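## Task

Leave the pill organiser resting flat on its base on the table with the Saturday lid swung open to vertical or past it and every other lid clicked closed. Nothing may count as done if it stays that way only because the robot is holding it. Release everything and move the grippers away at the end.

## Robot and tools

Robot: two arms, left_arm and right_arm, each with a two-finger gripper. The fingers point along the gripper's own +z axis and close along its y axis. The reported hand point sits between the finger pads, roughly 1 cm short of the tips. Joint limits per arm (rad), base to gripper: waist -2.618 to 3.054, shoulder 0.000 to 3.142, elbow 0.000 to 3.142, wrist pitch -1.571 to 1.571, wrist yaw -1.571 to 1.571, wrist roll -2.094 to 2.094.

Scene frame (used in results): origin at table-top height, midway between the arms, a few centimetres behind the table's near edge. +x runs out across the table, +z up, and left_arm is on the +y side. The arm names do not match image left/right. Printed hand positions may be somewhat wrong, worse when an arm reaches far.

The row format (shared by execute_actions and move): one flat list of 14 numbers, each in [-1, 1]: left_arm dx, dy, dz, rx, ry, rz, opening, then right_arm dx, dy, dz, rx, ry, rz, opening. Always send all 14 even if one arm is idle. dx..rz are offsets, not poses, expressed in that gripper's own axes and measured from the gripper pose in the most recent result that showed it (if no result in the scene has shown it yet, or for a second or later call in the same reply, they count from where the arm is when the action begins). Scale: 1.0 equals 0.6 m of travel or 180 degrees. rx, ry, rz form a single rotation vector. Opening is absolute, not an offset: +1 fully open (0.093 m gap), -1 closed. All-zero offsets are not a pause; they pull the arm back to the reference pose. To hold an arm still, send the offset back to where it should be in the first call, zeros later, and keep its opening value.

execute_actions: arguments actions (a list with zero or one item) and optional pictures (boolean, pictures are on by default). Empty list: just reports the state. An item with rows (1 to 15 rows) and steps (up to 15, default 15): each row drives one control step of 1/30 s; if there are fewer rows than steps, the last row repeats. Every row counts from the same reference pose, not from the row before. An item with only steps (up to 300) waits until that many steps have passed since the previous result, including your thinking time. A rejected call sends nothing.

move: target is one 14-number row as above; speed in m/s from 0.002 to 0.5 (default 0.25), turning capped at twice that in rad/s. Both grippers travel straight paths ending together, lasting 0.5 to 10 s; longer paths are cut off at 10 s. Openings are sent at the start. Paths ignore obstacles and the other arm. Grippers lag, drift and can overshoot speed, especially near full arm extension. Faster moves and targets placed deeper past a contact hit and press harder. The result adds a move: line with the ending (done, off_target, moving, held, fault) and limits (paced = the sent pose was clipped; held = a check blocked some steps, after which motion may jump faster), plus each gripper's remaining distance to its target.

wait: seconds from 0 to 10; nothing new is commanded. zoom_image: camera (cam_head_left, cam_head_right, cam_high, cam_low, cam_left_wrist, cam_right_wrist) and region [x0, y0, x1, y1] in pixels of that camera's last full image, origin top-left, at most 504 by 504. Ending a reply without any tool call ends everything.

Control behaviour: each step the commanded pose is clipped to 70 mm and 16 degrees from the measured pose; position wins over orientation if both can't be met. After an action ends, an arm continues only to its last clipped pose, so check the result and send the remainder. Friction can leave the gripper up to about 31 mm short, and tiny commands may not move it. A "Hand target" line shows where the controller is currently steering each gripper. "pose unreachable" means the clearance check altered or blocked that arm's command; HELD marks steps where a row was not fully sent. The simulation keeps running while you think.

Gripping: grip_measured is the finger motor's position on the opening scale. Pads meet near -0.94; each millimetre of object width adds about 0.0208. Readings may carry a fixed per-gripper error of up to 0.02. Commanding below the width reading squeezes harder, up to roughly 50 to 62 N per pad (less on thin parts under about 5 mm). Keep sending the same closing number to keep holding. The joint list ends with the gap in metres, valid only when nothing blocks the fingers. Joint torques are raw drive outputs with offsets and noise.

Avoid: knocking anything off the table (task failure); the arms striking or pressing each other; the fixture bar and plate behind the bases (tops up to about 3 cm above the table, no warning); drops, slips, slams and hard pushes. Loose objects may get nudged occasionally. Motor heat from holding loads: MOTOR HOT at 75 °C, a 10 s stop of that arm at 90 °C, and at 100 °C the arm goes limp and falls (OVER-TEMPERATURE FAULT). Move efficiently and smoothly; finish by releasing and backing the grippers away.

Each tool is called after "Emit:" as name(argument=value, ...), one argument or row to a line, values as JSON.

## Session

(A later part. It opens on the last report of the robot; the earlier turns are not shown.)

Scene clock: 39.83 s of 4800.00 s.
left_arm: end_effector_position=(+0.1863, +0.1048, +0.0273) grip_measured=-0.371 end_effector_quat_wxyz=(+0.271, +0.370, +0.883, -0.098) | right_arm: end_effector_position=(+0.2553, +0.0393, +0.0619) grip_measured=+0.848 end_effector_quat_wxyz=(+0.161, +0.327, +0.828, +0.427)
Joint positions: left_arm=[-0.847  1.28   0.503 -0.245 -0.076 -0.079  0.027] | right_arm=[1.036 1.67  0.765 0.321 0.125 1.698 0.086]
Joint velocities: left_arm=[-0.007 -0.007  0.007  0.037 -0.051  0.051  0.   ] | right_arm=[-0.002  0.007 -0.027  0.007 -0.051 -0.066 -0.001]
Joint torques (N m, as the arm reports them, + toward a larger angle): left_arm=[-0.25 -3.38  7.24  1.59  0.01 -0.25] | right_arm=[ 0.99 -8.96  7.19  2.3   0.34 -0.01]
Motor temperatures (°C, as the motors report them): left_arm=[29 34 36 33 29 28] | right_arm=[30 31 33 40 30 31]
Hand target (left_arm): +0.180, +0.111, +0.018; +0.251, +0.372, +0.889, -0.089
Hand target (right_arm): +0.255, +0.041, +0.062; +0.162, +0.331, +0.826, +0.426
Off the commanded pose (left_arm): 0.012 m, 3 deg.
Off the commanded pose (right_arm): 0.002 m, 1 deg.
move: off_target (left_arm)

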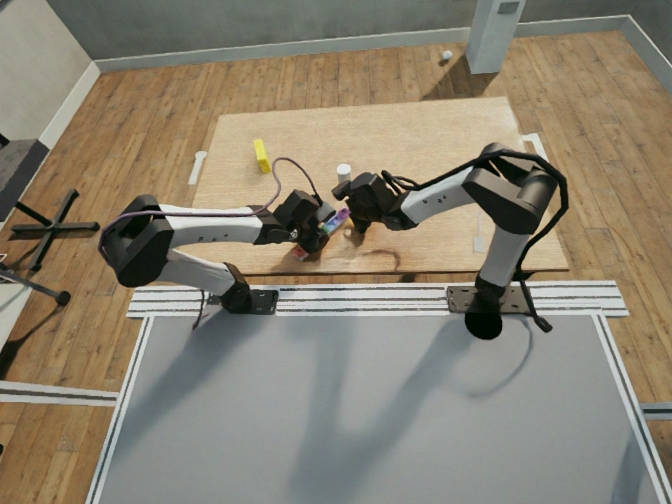

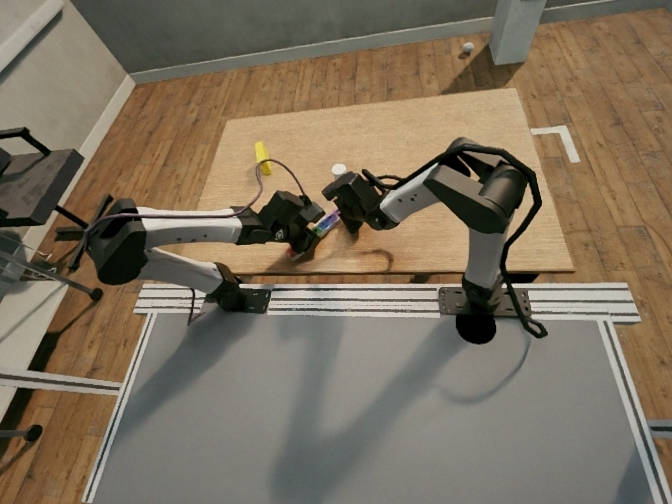

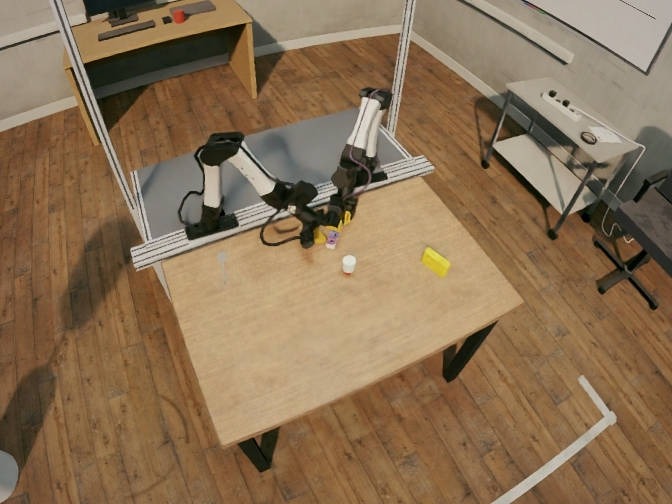

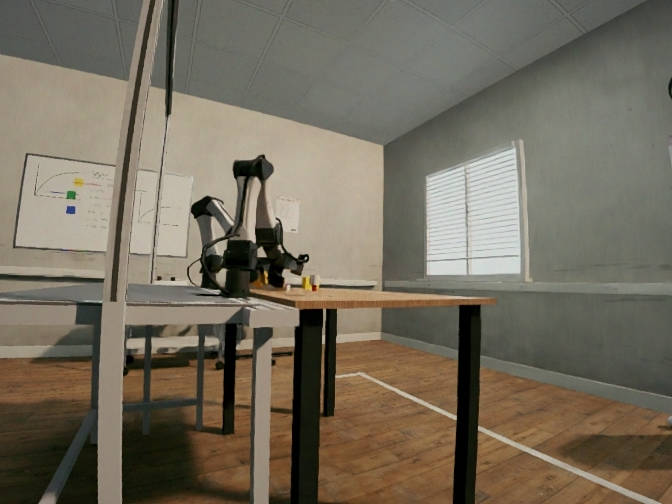

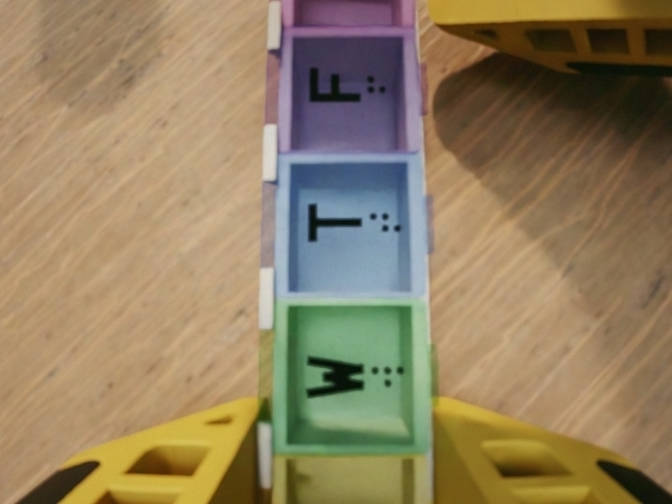

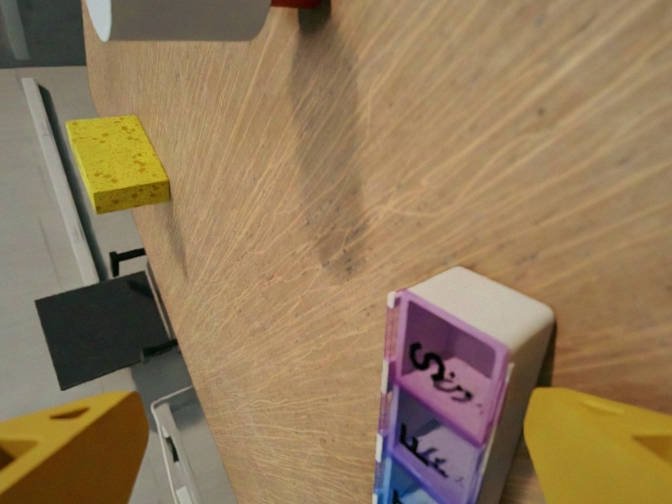

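Emit:
move(
  target=[0.03,0,0.008,0,0.02,0,-0.42,-0.007,0,0.012,0,0,0,0.85],
  speed=0.04,
)

Emit:
zoom_image(
  camera="cam_right_wrist",
  region=[440,344,600,504],
)

Scene clock: 41.60 s of 4800.00 s.
left_arm: end_effector_position=(+0.1863, +0.1048, +0.0273) grip_measured=-0.371 end_effector_quat_wxyz=(+0.271, +0.370, +0.883, -0.098) | right_arm: end_effector_position=(+0.2575, +0.0398, +0.0641) grip_measured=+0.848 end_effector_quat_wxyz=(+0.160, +0.327, +0.825, +0.433)
Joint positions: left_arm=[-0.847  1.28   0.503 -0.245 -0.076 -0.08   0.027] | right_arm=[1.029 1.67  0.765 0.333 0.118 1.699 0.086]
Joint velocities: left_arm=[-0.017 -0.007  0.002 -0.007 -0.037  0.007 -0.001] | right_arm=[-0.012 -0.007 -0.017  0.022  0.037  0.066  0.001]
Joint torques (N m, as the arm reports them, + toward a larger angle): left_arm=[-0.24 -2.5   6.73  1.4   0.04 -0.27] | right_arm=[-0.16 -7.07  7.61  2.42  0.18 -0.13]
Motor temperatures (°C, as the motors report them): left_arm=[29 34 36 33 29 28] | right_arm=[30 31 33 40 30 31]
Hand target (left_arm): +0.178, +0.114, +0.014; +0.243, +0.373, +0.891, -0.086
Hand target (right_arm): +0.262, +0.041, +0.058; +0.161, +0.327, +0.828, +0.427
Off the commanded pose (left_arm): 0.019 m, 4 deg.
Off the commanded pose (right_arm): 0.008 m, 1 deg.
move: off_target (left_arm)

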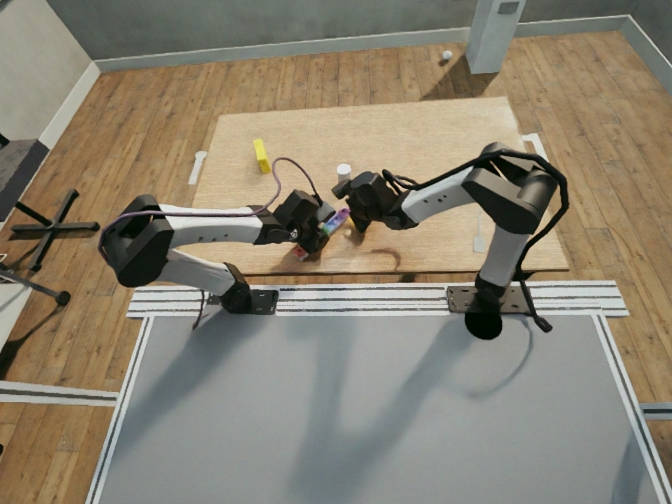

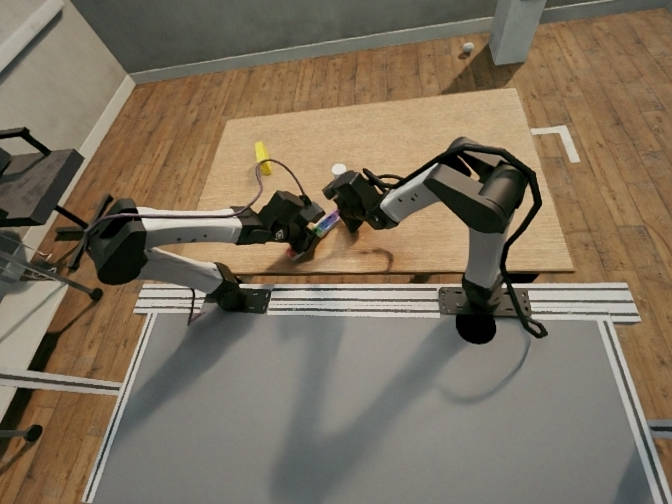

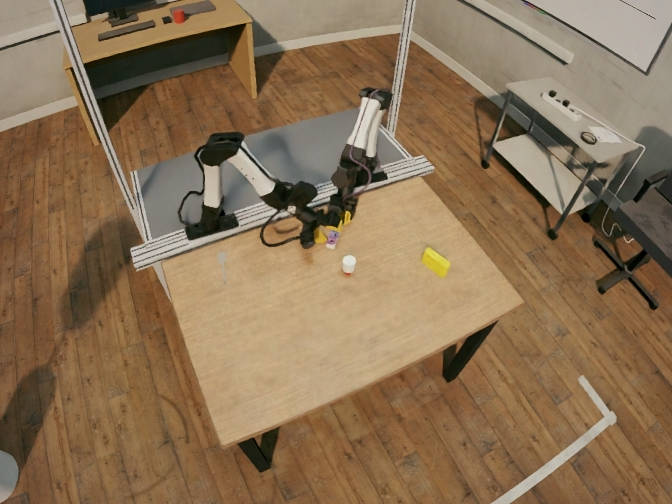

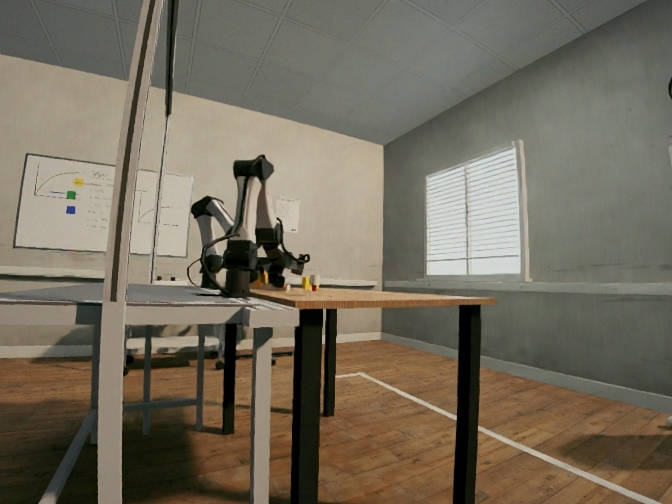

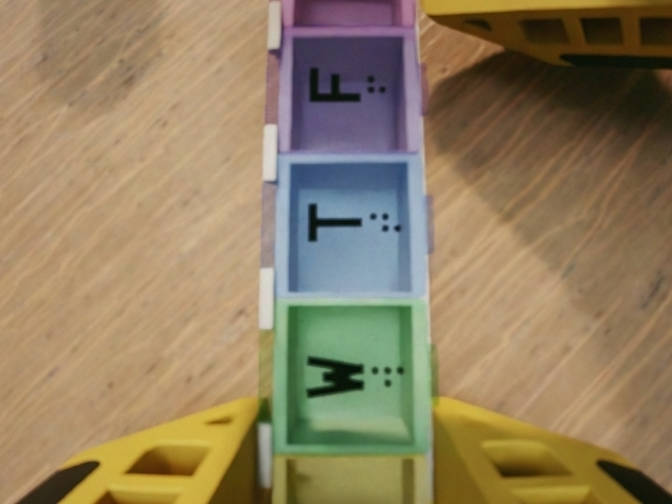

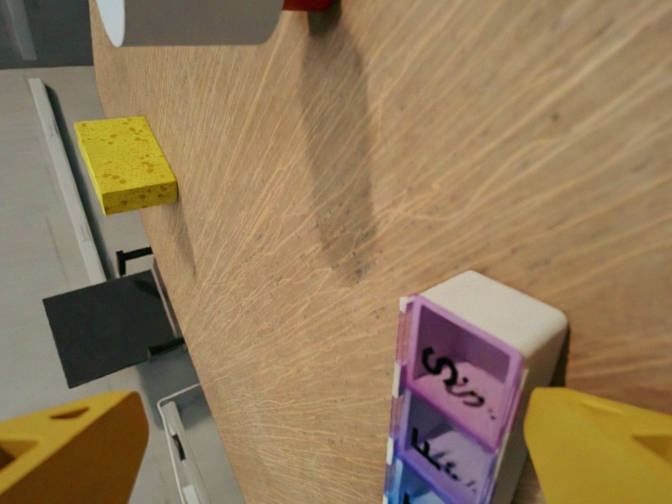

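Region (440, 344, 600, 504) of cam_right_wrist's 672x504 image, scaled by 3.150, with more detail than that image has.

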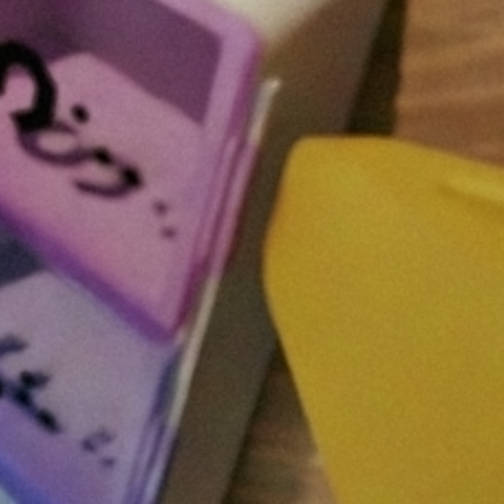

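Aligned laterally. Close to test the hook.

Emit:
execute_actions(
  actions=[
    {"rows":[[0.04,0,0.008,0,0.025,0.01,-0.42,0,0,0,0,0,0,0.82],[0.04,0,0.008,0,0.025,0.015,-0.42,0,0,0,0,0,0,0.79],[0.04,0,0.008,0,0.025,0.015,-0.42,0,0,0,0,0,0,0.76],[0.04,0,0.008,0,0.025,0.015,-0.42,0,0,0,0,0,0,0.73],[0.04,0,0.008,0,0.025,0.015,-0.42,0,0,0,0,0,0,0.7],[0.04,0,0.008,0,0.025,0.015,-0.42,0,0,0,0,0,0,0.67]],"steps":12},
  ],
)

Emit:
zoom_image(
  camera="cam_right_wrist",
  region=[440,344,600,504],
)

Scene clock: 42.93 s of 4800.00 s.
left_arm: end_effector_position=(+0.1862, +0.1048, +0.0273) grip_measured=-0.371 end_effector_quat_wxyz=(+0.271, +0.377, +0.880, -0.095) | right_arm: end_effector_position=(+0.2567, +0.0391, +0.0627) grip_measured=+0.672 end_effector_quat_wxyz=(+0.159, +0.327, +0.827, +0.430)
Joint positions: left_arm=[-0.847  1.28   0.503 -0.245 -0.075 -0.063  0.027] | right_arm=[1.029 1.67  0.765 0.325 0.116 1.699 0.077]
Joint velocities: left_arm=[-0.012 -0.022 -0.012 -0.022  0.051  0.007  0.001] | right_arm=[-0.007  0.002  0.017 -0.022  0.022 -0.022 -0.001]
Joint torques (N m, as the arm reports them, + toward a larger angle): left_arm=[-0.51 -2.96  6.02  1.26 -0.04  0.05] | right_arm=[ 0.61 -9.71  6.44  2.45  0.2  -0.09]
Motor temperatures (°C, as the motors report them): left_arm=[29 34 36 33 29 28] | right_arm=[30 31 33 40 30 31]
Hand target (left_arm): +0.174, +0.117, +0.011; +0.238, +0.394, +0.884, -0.077
Hand target (right_arm): +0.258, +0.040, +0.064; +0.160, +0.327, +0.825, +0.433
Off the commanded pose (left_arm): 0.024 m, 5 deg.
Off the commanded pose (right_arm): 0.002 m, 0 deg.
Steps of this call (steps 1 to 28: nothing new was sent; steps 29 to 40: all 12 steps of this action). Readings (end_effector_position):
29: left_arm (+0.1863, +0.1048, +0.0273) | right_arm (+0.2574, +0.0400, +0.0642)
30: left_arm (+0.1863, +0.1048, +0.0273) | right_arm (+0.2574, +0.0400, +0.0642)
32: left_arm (+0.1862, +0.1048, +0.0273) | right_arm (+0.2574, +0.0399, +0.0641)
36: left_arm (+0.1862, +0.1048, +0.0273) | right_arm (+0.2567, +0.0391, +0.0627)
40: the state above

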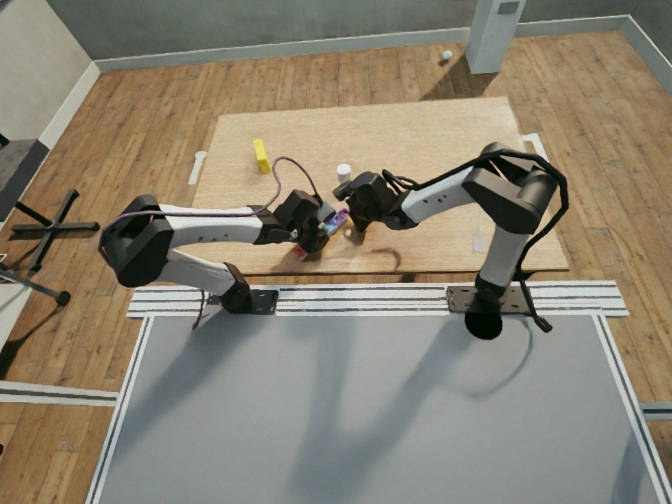

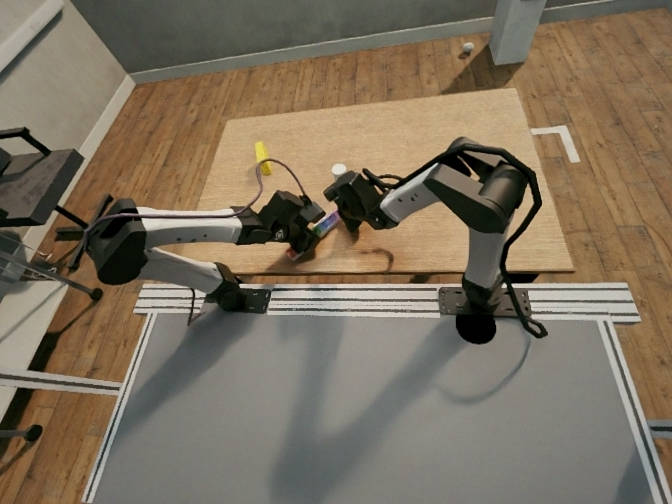

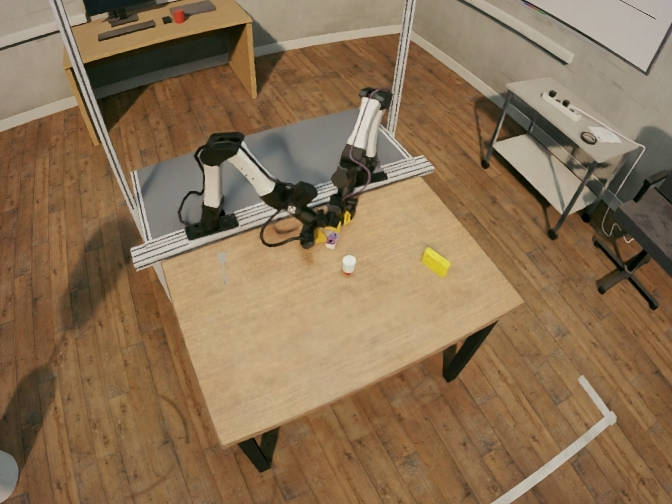

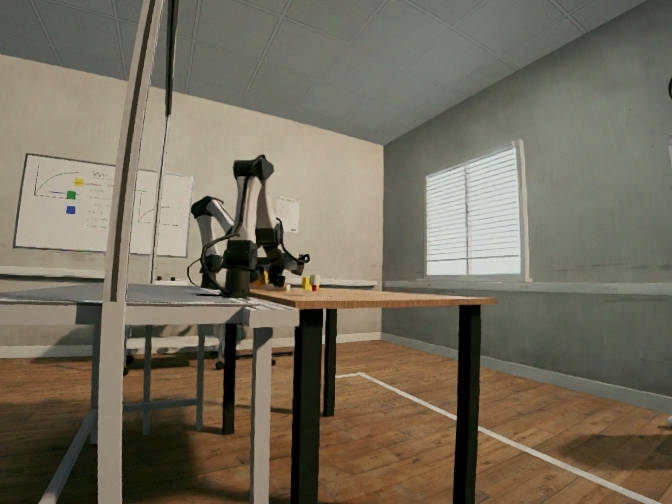

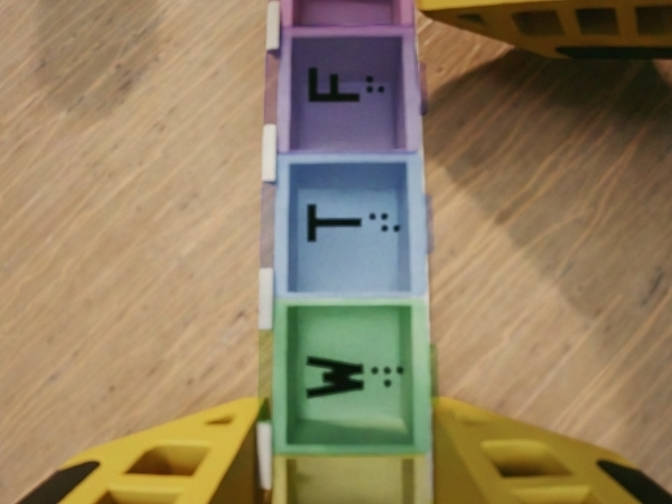

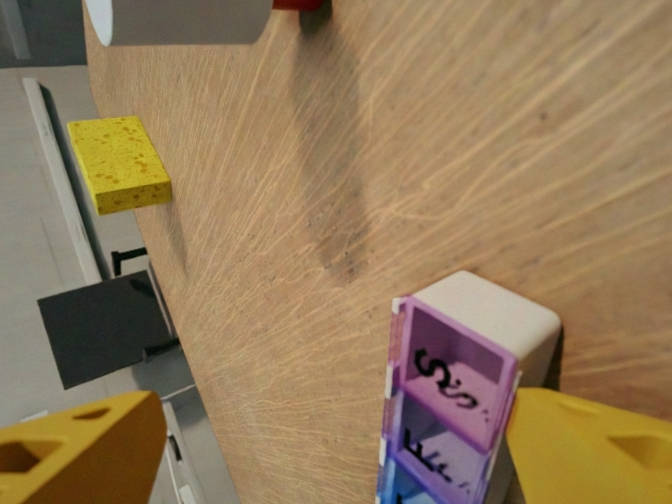

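Region (440, 344, 600, 504) of cam_right_wrist's 672x504 image, scaled by 3.150, with more detail than that image has.

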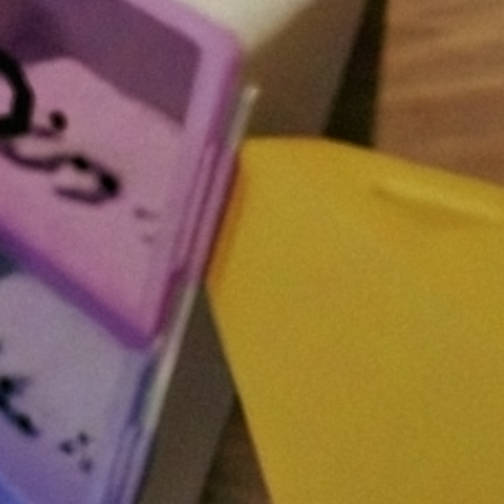

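Hooked well. Ramp.

Emit:
execute_actions(
  actions=[
    {"rows":[[0.055,0,0.01,0,0.035,0.015,-0.42,0.001,0.01,-0.002,-0.006,0,0.001,0.67],[0.07,0,0.011,0,0.045,0.015,-0.42,0.002,0.02,-0.004,-0.013,0.001,0.002,0.67],[0.085,0,0.012,0,0.055,0.015,-0.42,0.003,0.03,-0.006,-0.019,0.002,0.003,0.67],[0.1,0,0.014,0,0.064,0.015,-0.42,0.004,0.04,-0.008,-0.026,0.003,0.004,0.67],[0.11,0,0.015,0,0.07,0.015,-0.42,0.005,0.05,-0.01,-0.032,0.004,0.005,0.67],[0.11,0,0.015,0,0.07,0.015,-0.42,0.006,0.058,-0.011,-0.038,0.004,0.006,0.67],[0.11,0,0.015,0,0.07,0.015,-0.42,0.007,0.066,-0.013,-0.043,0.005,0.006,0.67],[0.11,0,0.015,0,0.07,0.015,-0.42,0.008,0.074,-0.014,-0.048,0.005,0.007,0.67],[0.11,0,0.015,0,0.07,0.015,-0.42,0.009,0.082,-0.016,-0.054,0.006,0.008,0.67],[0.11,0,0.015,0,0.07,0.015,-0.42,0.01,0.09,-0.017,-0.059,0.007,0.009,0.67]],"steps":15},
  ],
)

Emit:
zoom_image(
  camera="cam_right_wrist",
  region=[440,344,600,504],
)

Scene clock: 44.93 s of 4800.00 s.
left_arm: end_effector_position=(+0.1857, +0.1063, +0.0264) grip_measured=-0.371 end_effector_quat_wxyz=(+0.269, +0.379, +0.881, -0.092) | right_arm: end_effector_position=(+0.2572, +0.0407, +0.0648) grip_measured=+0.672 end_effector_quat_wxyz=(+0.158, +0.326, +0.824, +0.435)
Joint positions: left_arm=[-0.847  1.28   0.503 -0.252 -0.079 -0.061  0.027] | right_arm=[1.029 1.67  0.765 0.336 0.113 1.699 0.077]
Joint velocities: left_arm=[ 0.007  0.022  0.012  0.066  0.007 -0.022  0.   ] | right_arm=[-0.007  0.007 -0.012 -0.051  0.037 -0.022  0.001]
Joint torques (N m, as the arm reports them, + toward a larger angle): left_arm=[-0.17 -1.08  3.66  0.47  0.04  0.08] | right_arm=[  0.65 -13.64   7.57   3.74   0.21  -0.02]
Motor temperatures (°C, as the motors report them): left_arm=[29 34 36 33 29 28] | right_arm=[30 32 34 40 30 31]
Hand target (left_arm): +0.154, +0.141, -0.013; +0.176, +0.404, +0.896, -0.050
Hand target (right_arm): +0.266, +0.057, +0.113; +0.171, +0.318, +0.782, +0.508
Off the commanded pose (left_arm): 0.065 m, 12 deg.
Off the commanded pose (right_arm): 0.053 m, 10 deg.
Steps of this call (steps 1 to 45: nothing new was sent; steps 46 to 60: all 15 steps of this action). Readings (end_effector_position):
46: left_arm (+0.1862, +0.1048, +0.0273) | right_arm (+0.2567, +0.0391, +0.0627)
47: left_arm (+0.1861, +0.1049, +0.0271) | right_arm (+0.2567, +0.0391, +0.0626)
49: left_arm (+0.1858, +0.1055, +0.0267) | right_arm (+0.2566, +0.0395, +0.0629)
53: left_arm (+0.1857, +0.1059, +0.0265) | right_arm (+0.2569, +0.0402, +0.0639)
60: the state above

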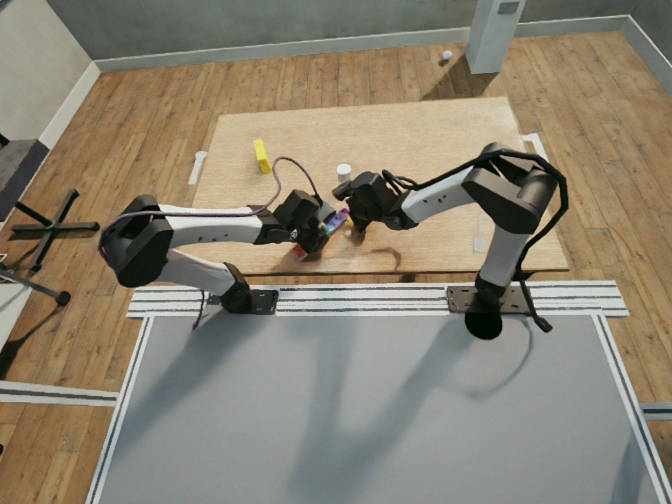

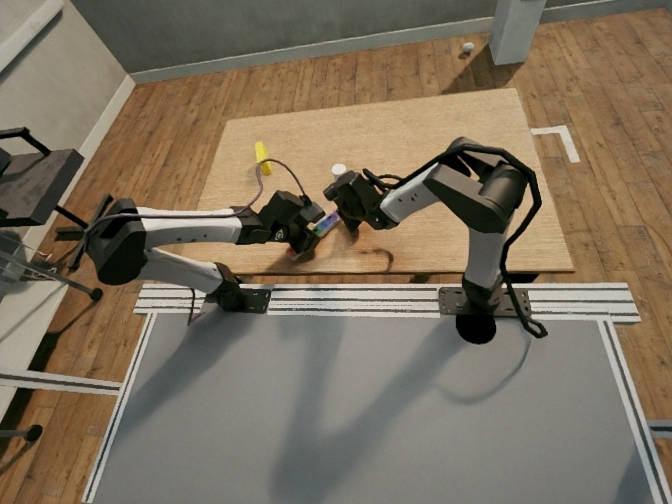

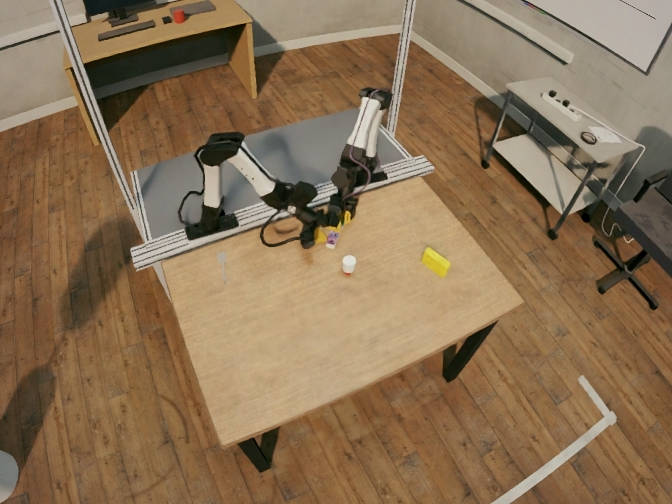

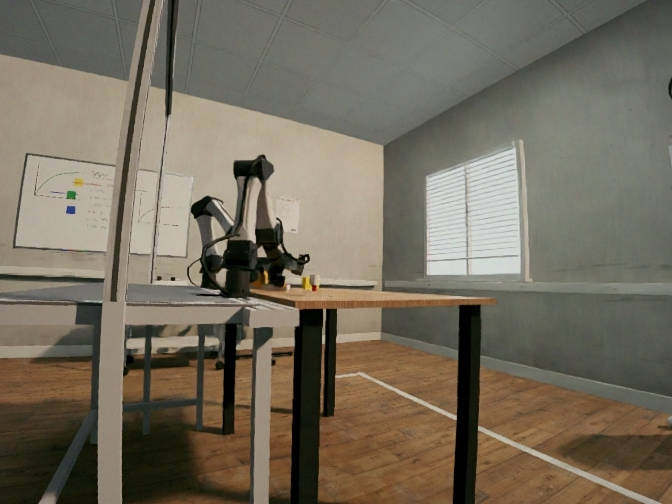

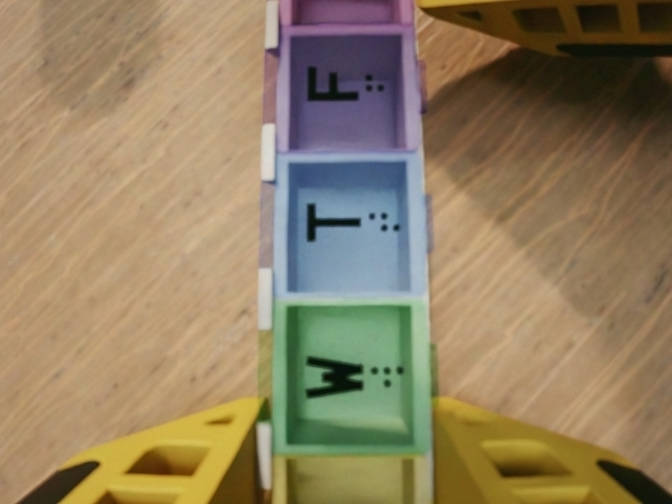

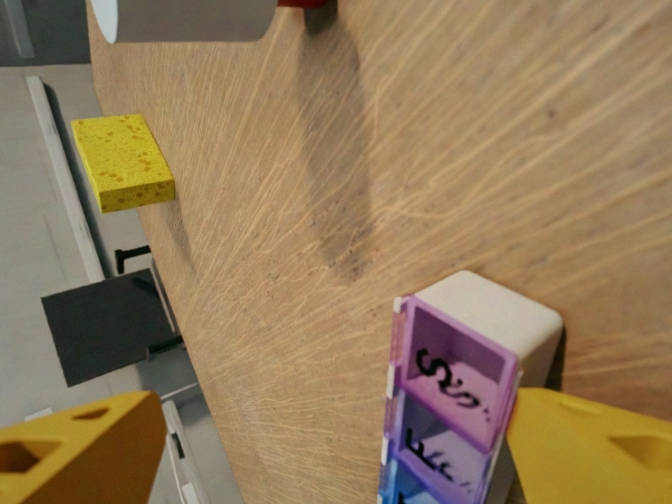

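Region (440, 344, 600, 504) of cam_right_wrist's 672x504 image, scaled by 3.150, with more detail than that image has.

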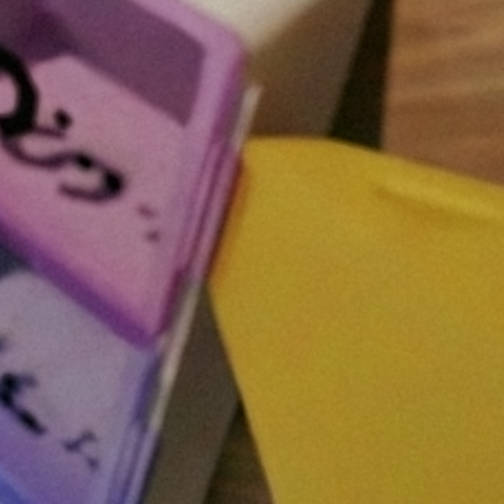

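Emit:
execute_actions(
  actions=[
    {"rows":[[0.112,0,0.015,0,0.074,0.012,-0.42,0.01,0.094,-0.019,-0.062,0.007,0.009,0.67],[0.112,0,0.015,0,0.074,0.012,-0.42,0.01,0.097,-0.021,-0.064,0.007,0.009,0.67],[0.112,0,0.015,0,0.074,0.01,-0.42,0.01,0.1,-0.023,-0.066,0.007,0.01,0.67],[0.112,0,0.015,0,0.074,0.01,-0.42,0.011,0.103,-0.025,-0.068,0.008,0.01,0.67],[0.112,0,0.015,0,0.074,0.008,-0.42,0.011,0.106,-0.027,-0.07,0.008,0.01,0.67],[0.112,0,0.015,0,0.074,0.008,-0.42,0.011,0.11,-0.029,-0.072,0.008,0.011,0.67]],"steps":13},
  ],
)

Emit:
zoom_image(
  camera="cam_right_wrist",
  region=[440,344,600,504],
)

Scene clock: 46.37 s of 4800.00 s.
left_arm: end_effector_position=(+0.1858, +0.1060, +0.0265) grip_measured=-0.371 end_effector_quat_wxyz=(+0.269, +0.376, +0.882, -0.093) | right_arm: end_effector_position=(+0.2570, +0.0395, +0.0684) grip_measured=+0.672 end_effector_quat_wxyz=(+0.161, +0.326, +0.822, +0.439)
Joint positions: left_arm=[-0.847  1.28   0.503 -0.251 -0.078 -0.066  0.027] | right_arm=[1.029 1.657 0.758 0.341 0.116 1.699 0.077]
Joint velocities: left_arm=[ 0.002 -0.012 -0.002 -0.007 -0.066  0.007 -0.001] | right_arm=[-0.007 -0.002 -0.002  0.007  0.022 -0.022  0.   ]
Joint torques (N m, as the arm reports them, + toward a larger angle): left_arm=[-0.38 -0.51  4.41  0.28  0.1  -0.05] | right_arm=[  0.71 -14.97   7.44   4.     0.19   0.  ]
Motor temperatures (°C, as the motors report them): left_arm=[29 34 36 33 29 28] | right_arm=[30 32 34 41 30 31]
Hand target (left_arm): +0.152, +0.143, -0.013; +0.168, +0.396, +0.902, -0.047
Hand target (right_arm): +0.266, +0.058, +0.129; +0.174, +0.315, +0.769, +0.529
Off the commanded pose (left_arm): 0.068 m, 14 deg.
Off the commanded pose (right_arm): 0.066 m, 13 deg.
Steps of this call (steps 1 to 30: nothing new was sent; steps 31 to 43: all 13 steps of this action). Readings (end_effector_position):
31: left_arm (+0.1857, +0.1064, +0.0263) | right_arm (+0.2573, +0.0409, +0.0651)
32: left_arm (+0.1857, +0.1066, +0.0262) | right_arm (+0.2574, +0.0411, +0.0654)
34: left_arm (+0.1858, +0.1067, +0.0262) | right_arm (+0.2575, +0.0413, +0.0657)
38: left_arm (+0.1857, +0.1065, +0.0263) | right_arm (+0.2570, +0.0400, +0.0681)
43: the state above

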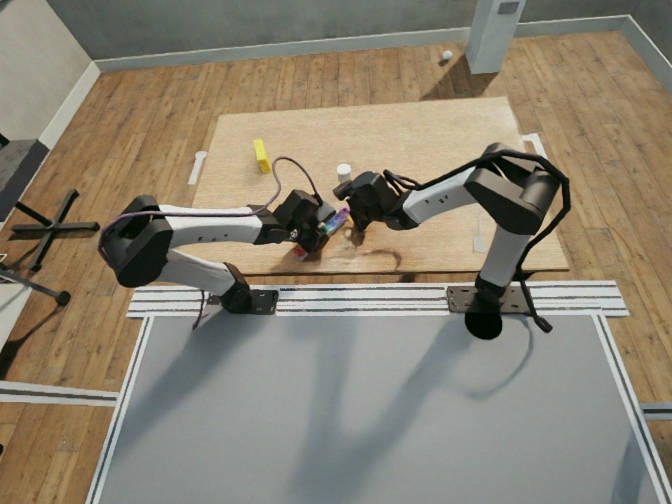

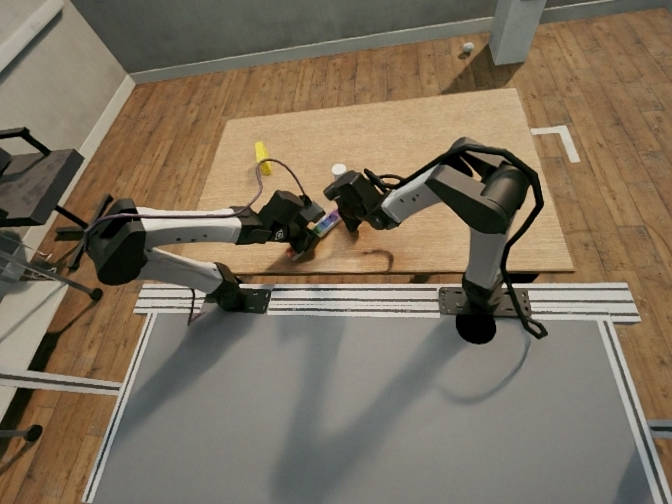

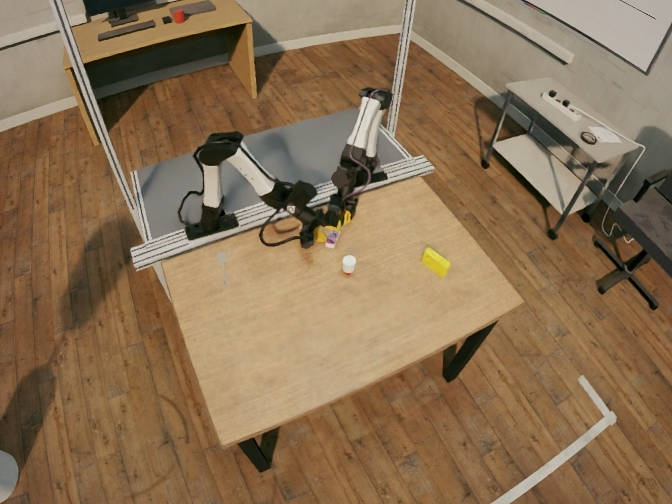

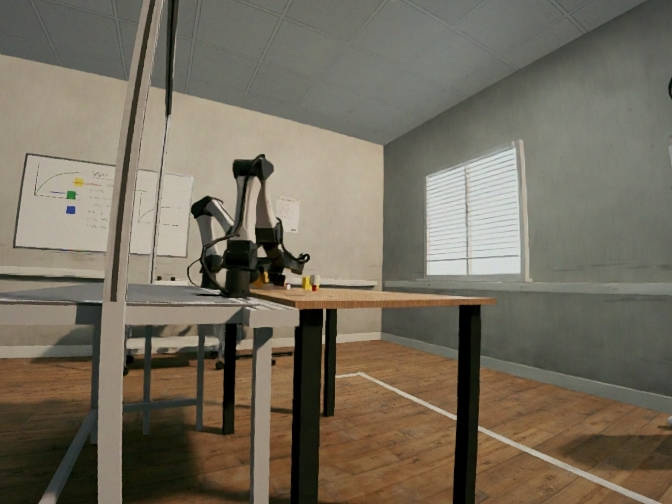

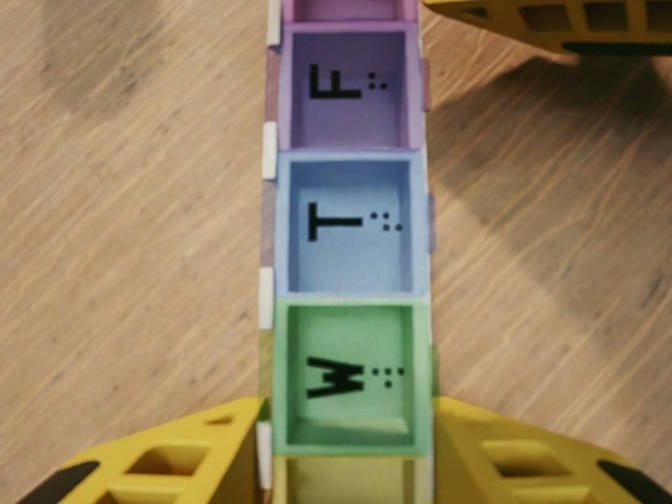

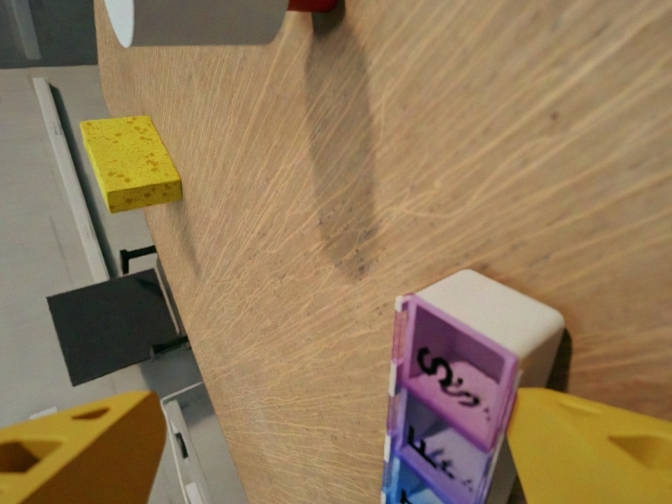

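Region (440, 344, 600, 504) of cam_right_wrist's 672x504 image, scaled by 3.150, with more detail than that image has.

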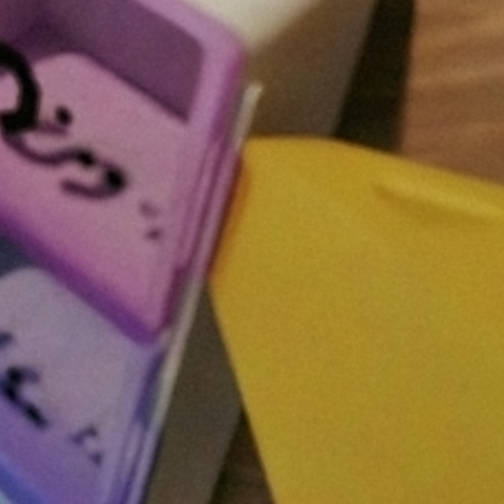

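Emit:
execute_actions(
  actions=[
    {"rows":[[0.11,0,0.022,0,0.078,0.008,-0.5,0.011,0.11,-0.024,-0.074,0.008,0.011,0.67],[0.11,0,0.028,0,0.078,0.008,-0.5,0.011,0.11,-0.024,-0.074,0.008,0.011,0.67],[0.11,0,0.028,0,0.078,0.008,-0.5,0.011,0.11,-0.024,-0.074,0.008,0.011,0.67],[0.11,0,0.028,0,0.078,0.008,-0.5,0.011,0.11,-0.024,-0.074,0.008,0.011,0.67],[0.11,0,0.028,0,0.078,0.008,-0.5,0.011,0.11,-0.024,-0.074,0.008,0.011,0.45]],"steps":12},
  ],
)

Emit:
zoom_image(
  camera="cam_right_wrist",
  region=[440,344,600,504],
)

Scene clock: 47.57 s of 4800.00 s.
left_arm: end_effector_position=(+0.1872, +0.1045, +0.0271) grip_measured=-0.371 end_effector_quat_wxyz=(+0.270, +0.374, +0.882, -0.094) | right_arm: end_effector_position=(+0.2566, +0.0365, +0.0653) grip_measured=+0.453 end_effector_quat_wxyz=(+0.163, +0.328, +0.822, +0.436)
Joint positions: left_arm=[-0.847  1.288  0.51  -0.25  -0.079 -0.07   0.027] | right_arm=[1.029 1.657 0.745 0.35  0.124 1.699 0.067]
Joint velocities: left_arm=[ 0.002  0.007  0.007  0.037  0.022  0.022 -0.001] | right_arm=[-0.007  0.002  0.017 -0.037  0.007 -0.007  0.   ]
Joint torques (N m, as the arm reports them, + toward a larger angle): left_arm=[-0.13  2.04  4.51  0.33  0.12 -0.05] | right_arm=[  0.85 -15.19   7.67   4.13   0.12  -0.01]
Motor temperatures (°C, as the motors report them): left_arm=[29 33 36 33 29 28] | right_arm=[30 32 34 42 30 31]
Hand target (left_arm): +0.154, +0.141, -0.017; +0.162, +0.393, +0.904, -0.046
Hand target (right_arm): +0.266, +0.057, +0.132; +0.177, +0.314, +0.764, +0.535
Off the commanded pose (left_arm): 0.070 m, 14 deg.
Off the commanded pose (right_arm): 0.072 m, 14 deg.
Steps of this call (steps 1 to 24: nothing new was sent; steps 25 to 36: all 12 steps of this action). Readings (end_effector_position):
25: left_arm (+0.1860, +0.1057, +0.0269) | right_arm (+0.2570, +0.0395, +0.0684)
26: left_arm (+0.1861, +0.1056, +0.0269) | right_arm (+0.2572, +0.0394, +0.0686)
28: left_arm (+0.1864, +0.1052, +0.0265) | right_arm (+0.2572, +0.0388, +0.0681)
32: left_arm (+0.1871, +0.1046, +0.0270) | right_arm (+0.2566, +0.0365, +0.0652)
36: the state above

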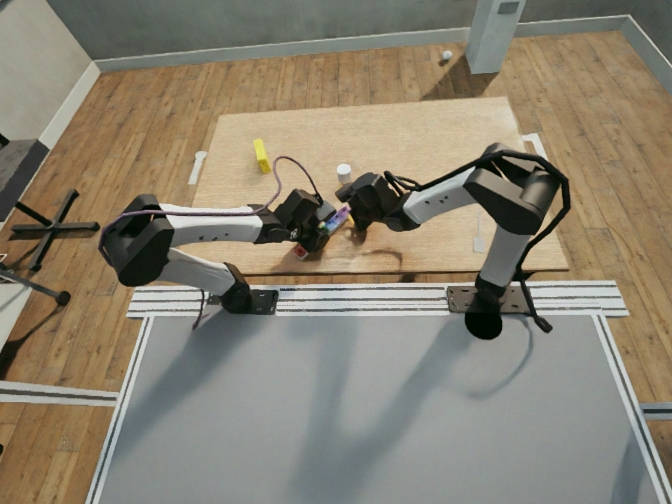

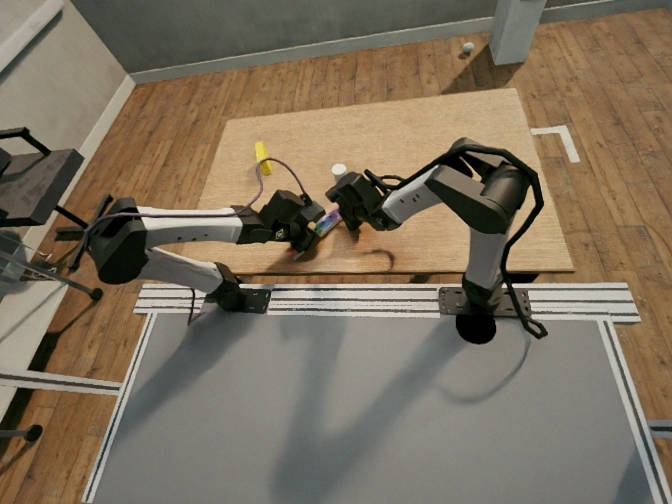

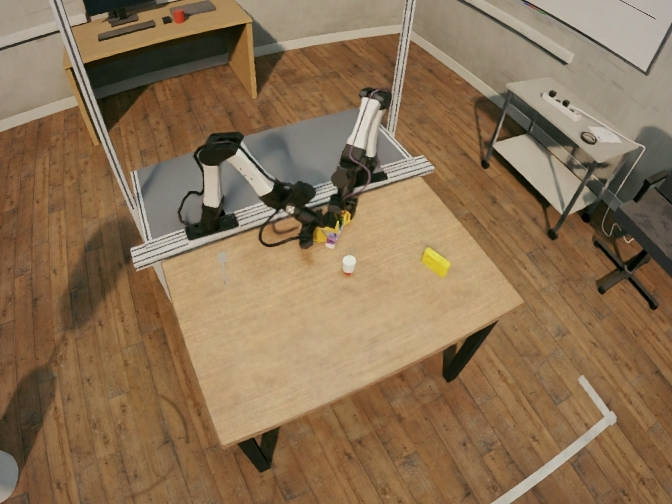

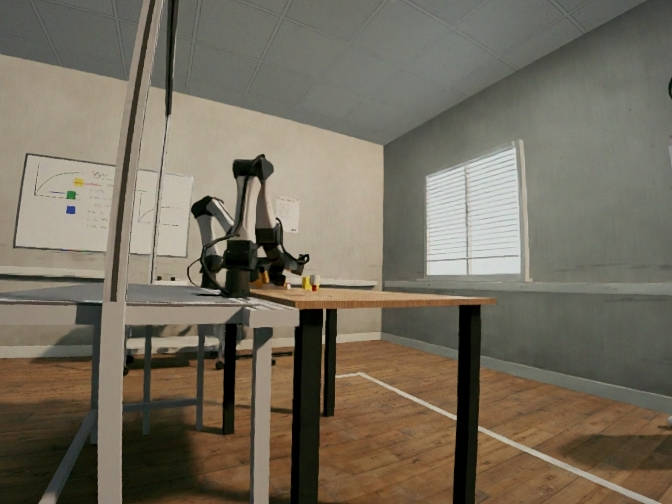

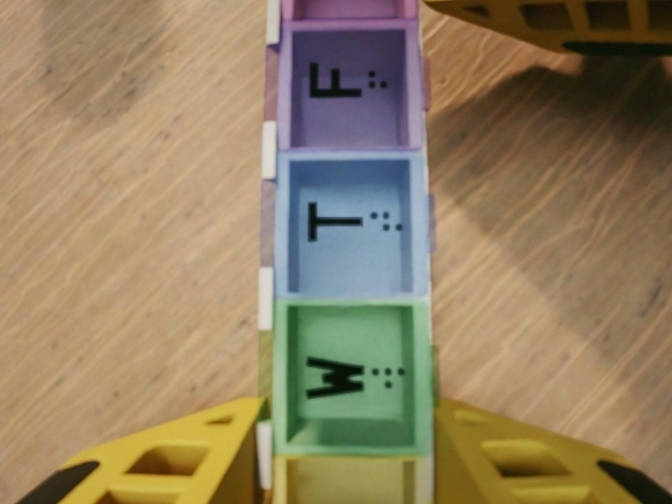

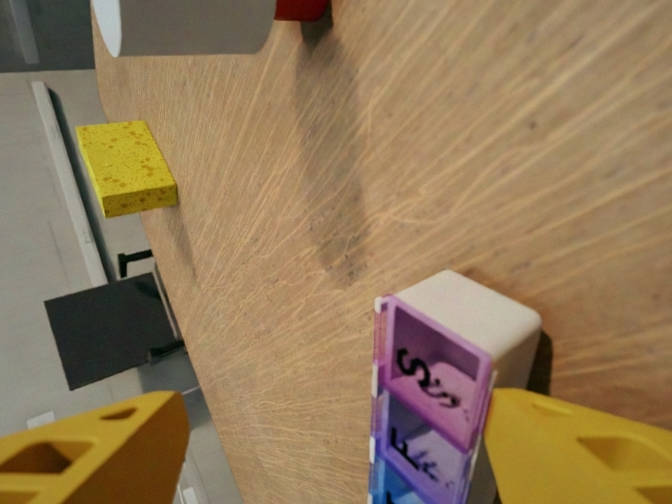

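Region (440, 344, 600, 504) of cam_right_wrist's 672x504 image, scaled by 3.150, with more detail than that image has.

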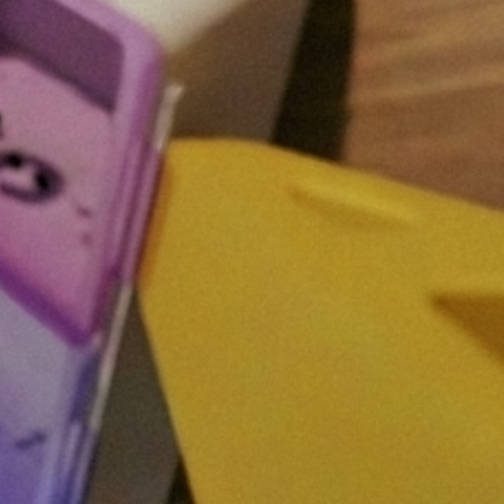

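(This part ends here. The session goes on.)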